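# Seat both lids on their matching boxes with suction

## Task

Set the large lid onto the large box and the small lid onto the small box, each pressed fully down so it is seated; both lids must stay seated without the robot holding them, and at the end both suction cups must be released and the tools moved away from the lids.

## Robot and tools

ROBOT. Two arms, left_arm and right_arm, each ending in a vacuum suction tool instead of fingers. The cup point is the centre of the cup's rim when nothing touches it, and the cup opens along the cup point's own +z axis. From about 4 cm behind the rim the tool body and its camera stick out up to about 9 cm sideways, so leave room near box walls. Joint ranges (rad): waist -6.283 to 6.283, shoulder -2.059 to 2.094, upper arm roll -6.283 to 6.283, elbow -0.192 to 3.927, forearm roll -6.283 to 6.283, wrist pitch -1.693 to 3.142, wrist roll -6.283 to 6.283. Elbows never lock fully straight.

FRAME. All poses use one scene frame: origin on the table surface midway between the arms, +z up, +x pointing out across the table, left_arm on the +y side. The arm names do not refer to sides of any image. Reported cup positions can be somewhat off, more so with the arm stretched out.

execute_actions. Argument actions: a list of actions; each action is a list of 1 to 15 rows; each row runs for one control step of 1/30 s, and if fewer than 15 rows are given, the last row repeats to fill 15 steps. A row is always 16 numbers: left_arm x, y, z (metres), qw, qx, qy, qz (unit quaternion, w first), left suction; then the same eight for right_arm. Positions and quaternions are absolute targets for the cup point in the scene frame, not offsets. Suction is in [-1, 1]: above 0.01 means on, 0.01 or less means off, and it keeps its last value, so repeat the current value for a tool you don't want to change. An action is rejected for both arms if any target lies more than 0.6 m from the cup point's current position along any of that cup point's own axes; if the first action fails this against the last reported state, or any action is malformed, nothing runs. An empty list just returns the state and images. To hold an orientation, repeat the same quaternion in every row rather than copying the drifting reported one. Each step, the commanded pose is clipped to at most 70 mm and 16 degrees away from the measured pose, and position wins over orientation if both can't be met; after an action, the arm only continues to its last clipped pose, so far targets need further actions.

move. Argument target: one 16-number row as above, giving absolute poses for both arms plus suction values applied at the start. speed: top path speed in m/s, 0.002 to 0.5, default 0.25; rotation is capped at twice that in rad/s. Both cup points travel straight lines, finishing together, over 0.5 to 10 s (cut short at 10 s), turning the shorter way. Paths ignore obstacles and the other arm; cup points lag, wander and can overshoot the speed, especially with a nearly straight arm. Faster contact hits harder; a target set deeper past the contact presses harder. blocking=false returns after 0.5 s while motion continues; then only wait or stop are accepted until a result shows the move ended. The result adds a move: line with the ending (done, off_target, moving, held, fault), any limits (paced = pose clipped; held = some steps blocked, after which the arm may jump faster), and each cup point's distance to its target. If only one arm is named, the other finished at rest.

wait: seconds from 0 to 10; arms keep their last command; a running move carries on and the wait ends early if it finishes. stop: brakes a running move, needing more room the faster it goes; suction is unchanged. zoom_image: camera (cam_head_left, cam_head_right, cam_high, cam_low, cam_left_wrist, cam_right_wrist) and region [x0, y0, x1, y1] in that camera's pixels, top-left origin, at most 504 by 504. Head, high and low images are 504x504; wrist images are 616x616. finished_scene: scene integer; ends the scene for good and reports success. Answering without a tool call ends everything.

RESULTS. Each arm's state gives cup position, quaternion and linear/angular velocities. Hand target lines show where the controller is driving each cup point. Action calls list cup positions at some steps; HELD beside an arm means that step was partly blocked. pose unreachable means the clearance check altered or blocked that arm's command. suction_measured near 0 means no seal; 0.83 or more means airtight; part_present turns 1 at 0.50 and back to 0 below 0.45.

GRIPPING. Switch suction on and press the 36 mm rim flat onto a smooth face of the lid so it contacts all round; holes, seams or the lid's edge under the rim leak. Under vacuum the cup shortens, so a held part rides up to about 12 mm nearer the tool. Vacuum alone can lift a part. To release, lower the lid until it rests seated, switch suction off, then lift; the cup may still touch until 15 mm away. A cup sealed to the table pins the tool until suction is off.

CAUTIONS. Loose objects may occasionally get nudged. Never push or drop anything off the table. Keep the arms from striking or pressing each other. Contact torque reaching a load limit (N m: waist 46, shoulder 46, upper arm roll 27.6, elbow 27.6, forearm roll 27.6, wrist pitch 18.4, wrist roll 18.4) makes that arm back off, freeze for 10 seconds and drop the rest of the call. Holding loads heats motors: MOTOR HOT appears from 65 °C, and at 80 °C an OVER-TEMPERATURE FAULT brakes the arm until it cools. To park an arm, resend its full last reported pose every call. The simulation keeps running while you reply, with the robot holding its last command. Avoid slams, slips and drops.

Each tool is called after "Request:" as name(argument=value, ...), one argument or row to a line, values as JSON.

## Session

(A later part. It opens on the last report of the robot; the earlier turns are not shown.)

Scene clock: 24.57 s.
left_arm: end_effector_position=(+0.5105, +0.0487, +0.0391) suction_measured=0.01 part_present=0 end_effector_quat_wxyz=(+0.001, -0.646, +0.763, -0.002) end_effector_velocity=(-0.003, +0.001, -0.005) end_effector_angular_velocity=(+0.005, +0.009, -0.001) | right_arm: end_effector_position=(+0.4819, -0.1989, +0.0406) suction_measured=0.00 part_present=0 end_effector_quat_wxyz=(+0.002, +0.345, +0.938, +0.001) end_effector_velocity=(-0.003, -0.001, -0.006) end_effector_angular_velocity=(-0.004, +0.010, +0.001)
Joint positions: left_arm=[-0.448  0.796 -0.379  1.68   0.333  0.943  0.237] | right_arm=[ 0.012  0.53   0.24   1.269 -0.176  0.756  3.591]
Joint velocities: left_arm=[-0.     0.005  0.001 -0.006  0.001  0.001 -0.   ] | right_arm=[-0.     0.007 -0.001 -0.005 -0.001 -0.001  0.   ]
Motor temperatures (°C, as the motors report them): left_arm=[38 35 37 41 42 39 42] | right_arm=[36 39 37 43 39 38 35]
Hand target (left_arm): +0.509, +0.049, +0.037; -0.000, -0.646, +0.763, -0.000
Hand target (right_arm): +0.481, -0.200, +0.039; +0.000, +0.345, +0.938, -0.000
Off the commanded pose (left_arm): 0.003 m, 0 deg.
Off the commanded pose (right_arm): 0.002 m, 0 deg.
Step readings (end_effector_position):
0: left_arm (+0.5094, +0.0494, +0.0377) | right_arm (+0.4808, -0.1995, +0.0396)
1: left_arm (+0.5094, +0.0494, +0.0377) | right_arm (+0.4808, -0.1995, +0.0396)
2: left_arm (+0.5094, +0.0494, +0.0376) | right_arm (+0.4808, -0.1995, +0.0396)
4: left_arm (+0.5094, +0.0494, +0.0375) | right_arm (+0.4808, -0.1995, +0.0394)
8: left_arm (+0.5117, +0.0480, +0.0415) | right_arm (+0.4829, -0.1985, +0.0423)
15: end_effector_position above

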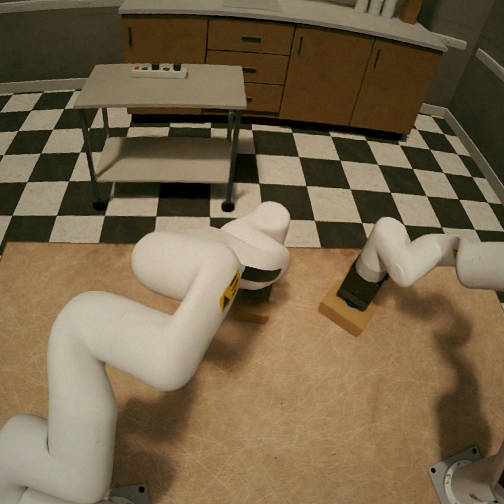

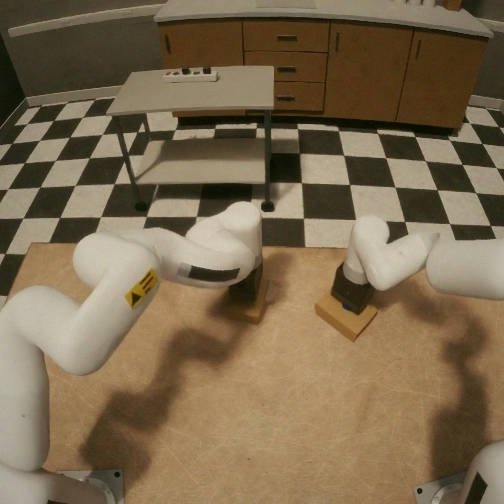

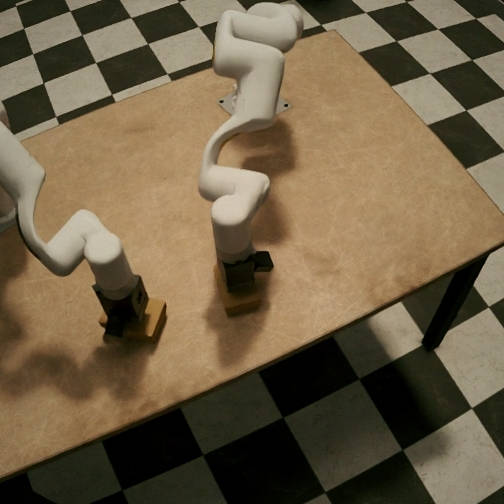

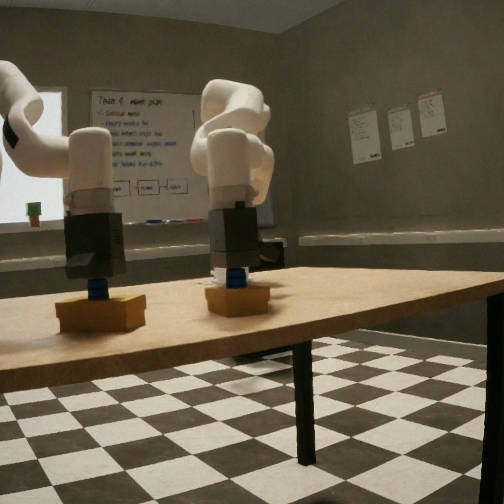

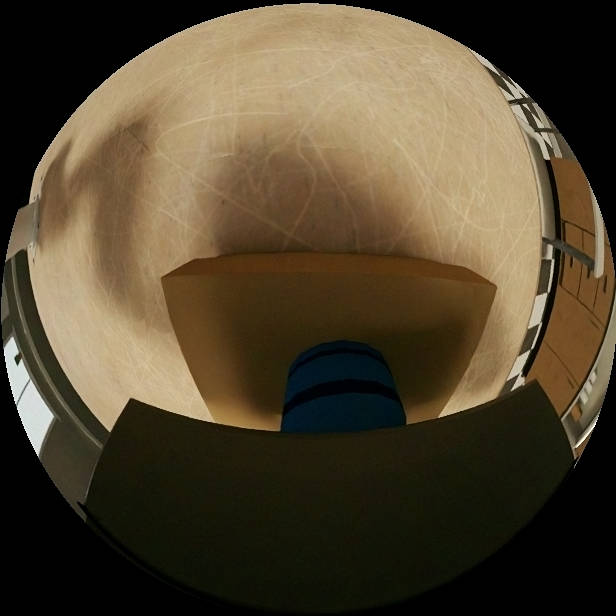

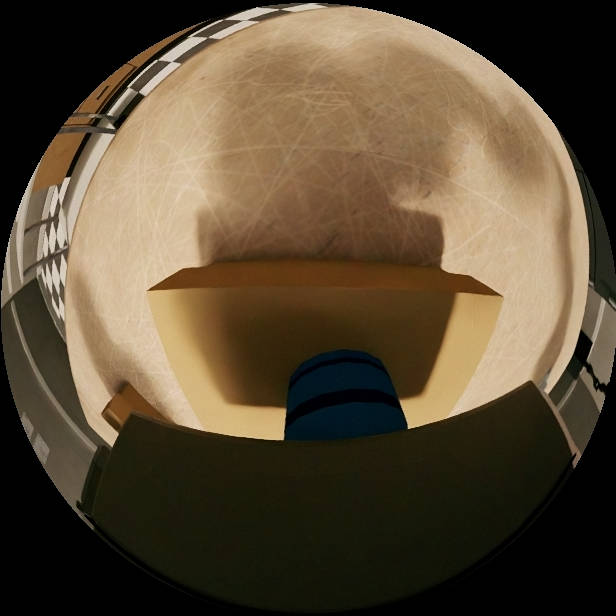

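Request:
move(
  target=[0.49,0.06,0.2,0,-0.6461,0.7632,0,0,0.465,-0.21,0.2,0,0.3453,0.9385,0,0],
  speed=0.3,
)

Request:
move(
  target=[0.35,0.2,0.22,0,-0.6461,0.7632,0,0,0.32,-0.3,0.22,0,0.3453,0.9385,0,0],
  speed=0.4,
)

Request:
zoom_image(
  camera="cam_low",
  region=[40,230,300,350],
)

Scene clock: 26.17 s.
left_arm: end_effector_position=(+0.4897, +0.0605, +0.1996) suction_measured=0.01 part_present=0 end_effector_quat_wxyz=(+0.000, -0.646, +0.763, +0.001) end_effector_velocity=(+0.001, +0.000, +0.001) end_effector_angular_velocity=(-0.000, -0.002, +0.001) | right_arm: end_effector_position=(+0.4649, -0.2097, +0.1997) suction_measured=0.00 part_present=0 end_effector_quat_wxyz=(-0.001, +0.345, +0.939, +0.000) end_effector_velocity=(-0.001, +0.000, +0.001) end_effector_angular_velocity=(-0.000, +0.000, +0.001)
Joint positions: left_arm=[-0.41   0.537 -0.438  1.735  0.232  1.25   0.29 ] | right_arm=[-0.025  0.247  0.277  1.353 -0.073  1.116  3.518]
Joint velocities: left_arm=[-0.    -0.002  0.001  0.001 -0.     0.001  0.   ] | right_arm=[-0.    -0.002  0.001 -0.001  0.     0.002 -0.   ]
Motor temperatures (°C, as the motors report them): left_arm=[38 35 37 41 42 39 42] | right_arm=[36 39 37 43 39 38 35]
Hand target (left_arm): +0.490, +0.060, +0.200; +0.001, -0.646, +0.763, +0.000
Hand target (right_arm): +0.465, -0.210, +0.200; -0.000, +0.345, +0.939, +0.000
Off the commanded pose (left_arm): 0.001 m, 0 deg.
Off the commanded pose (right_arm): 0.000 m, 0 deg.
move: done

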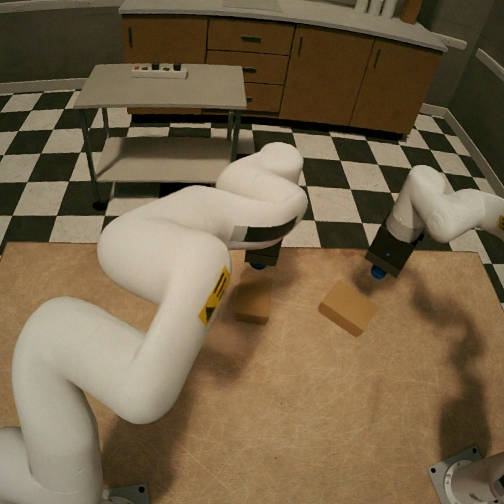

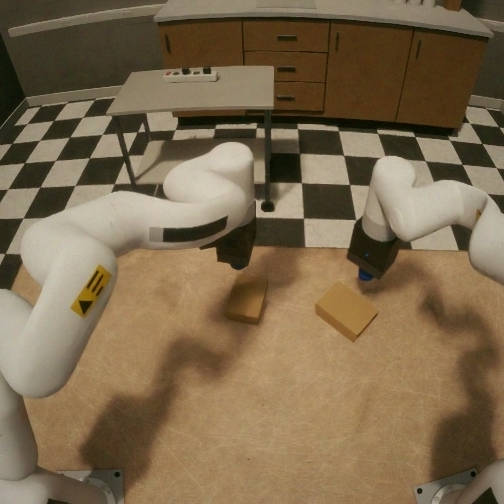

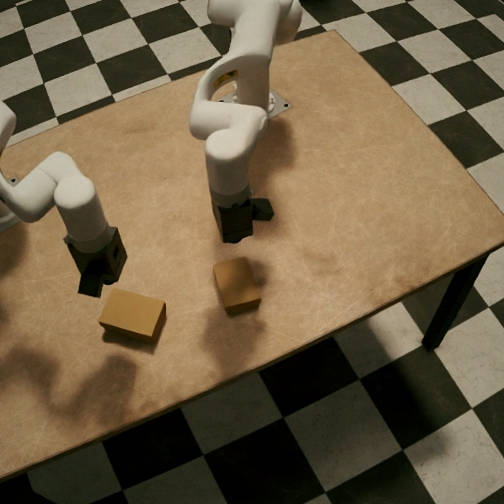

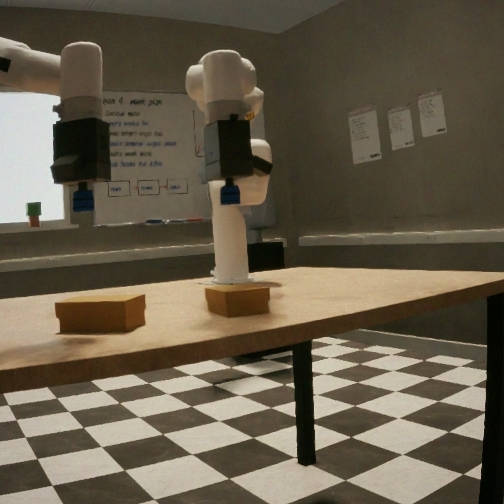

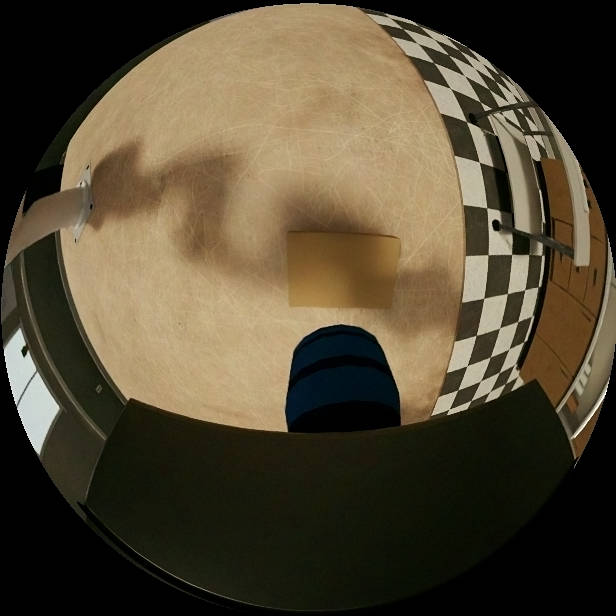

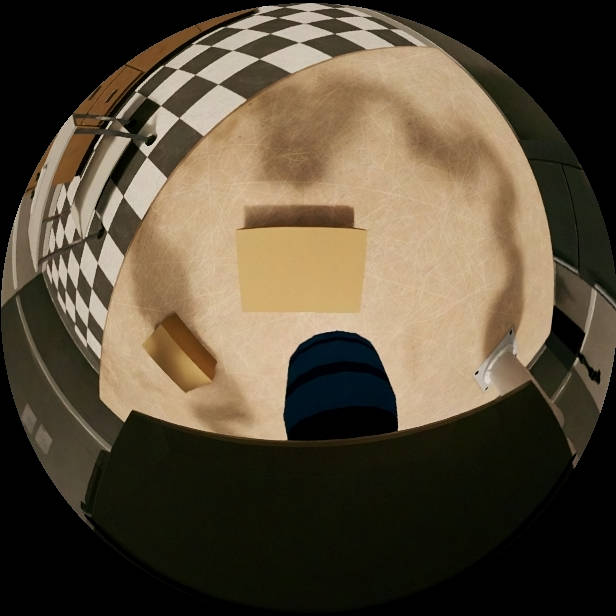

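Scene clock: 27.40 s.
left_arm: end_effector_position=(+0.3506, +0.2006, +0.2190) suction_measured=0.01 part_present=0 end_effector_quat_wxyz=(+0.001, -0.646, +0.764, +0.002) end_effector_velocity=(-0.001, +0.001, +0.001) end_effector_angular_velocity=(-0.006, -0.006, -0.001) | right_arm: end_effector_position=(+0.3198, -0.2992, +0.2199) suction_measured=0.00 part_present=0 end_effector_quat_wxyz=(-0.001, +0.345, +0.939, +0.001) end_effector_velocity=(-0.001, -0.001, +0.001) end_effector_angular_velocity=(+0.001, -0.001, -0.002)
Joint positions: left_arm=[-0.195 -0.163 -0.396  0.947 -0.066  1.101  0.601] | right_arm=[-0.084 -0.346  0.218  0.773  0.084  1.113  3.327]
Joint velocities: left_arm=[ 0.    -0.014  0.004 -0.011 -0.009 -0.005  0.01 ] | right_arm=[ 0.    -0.008 -0.003 -0.004  0.001  0.002 -0.002]
Motor temperatures (°C, as the motors report them): left_arm=[38 35 37 41 42 39 42] | right_arm=[36 39 37 43 39 38 35]
Hand target (left_arm): +0.351, +0.201, +0.219; +0.001, -0.646, +0.764, +0.001
Hand target (right_arm): +0.320, -0.299, +0.220; -0.000, +0.345, +0.938, +0.001
Off the commanded pose (left_arm): 0.001 m, 0 deg.
Off the commanded pose (right_arm): 0.001 m, 0 deg.
move: done; limits=paced

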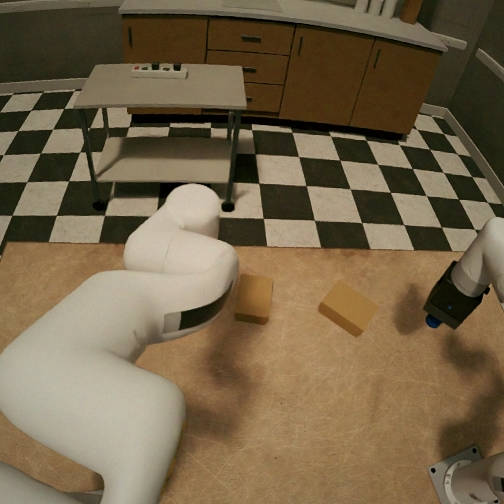

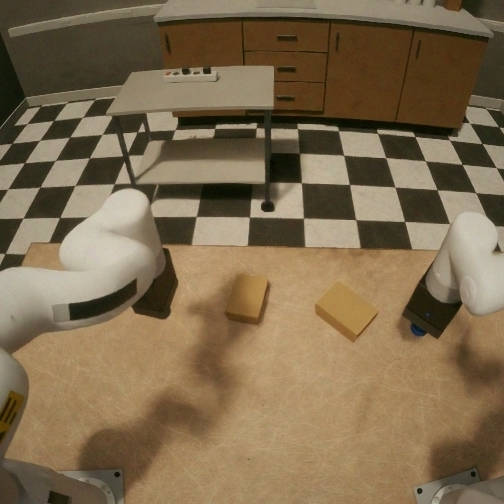

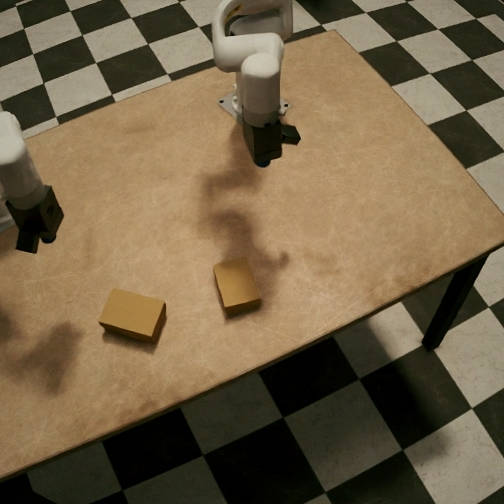

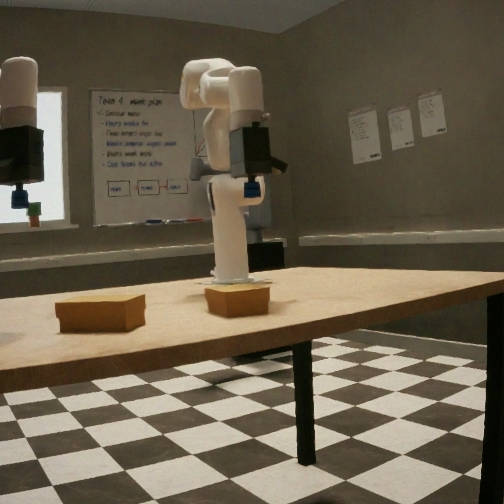

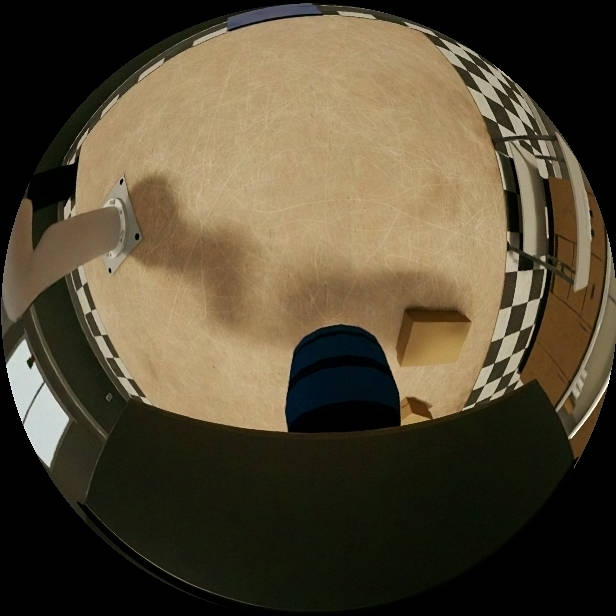

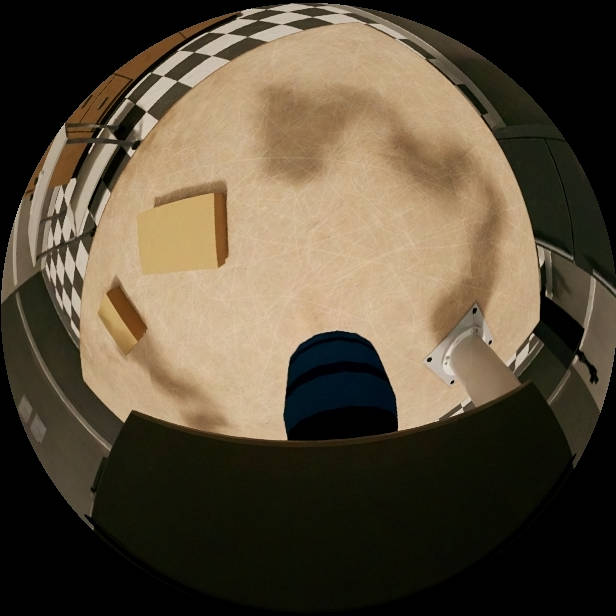

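Region (40, 230, 300, 350) of cam_low's 504x504 image, scaled by 1.938, with more detail than that image has; it fills the top 233 rows of this view, and the rest is white.

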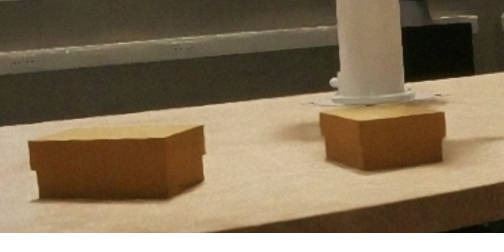

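Both seated.

Request:
finished_scene(
  scene=2,
)

The scene is finished: the task was done.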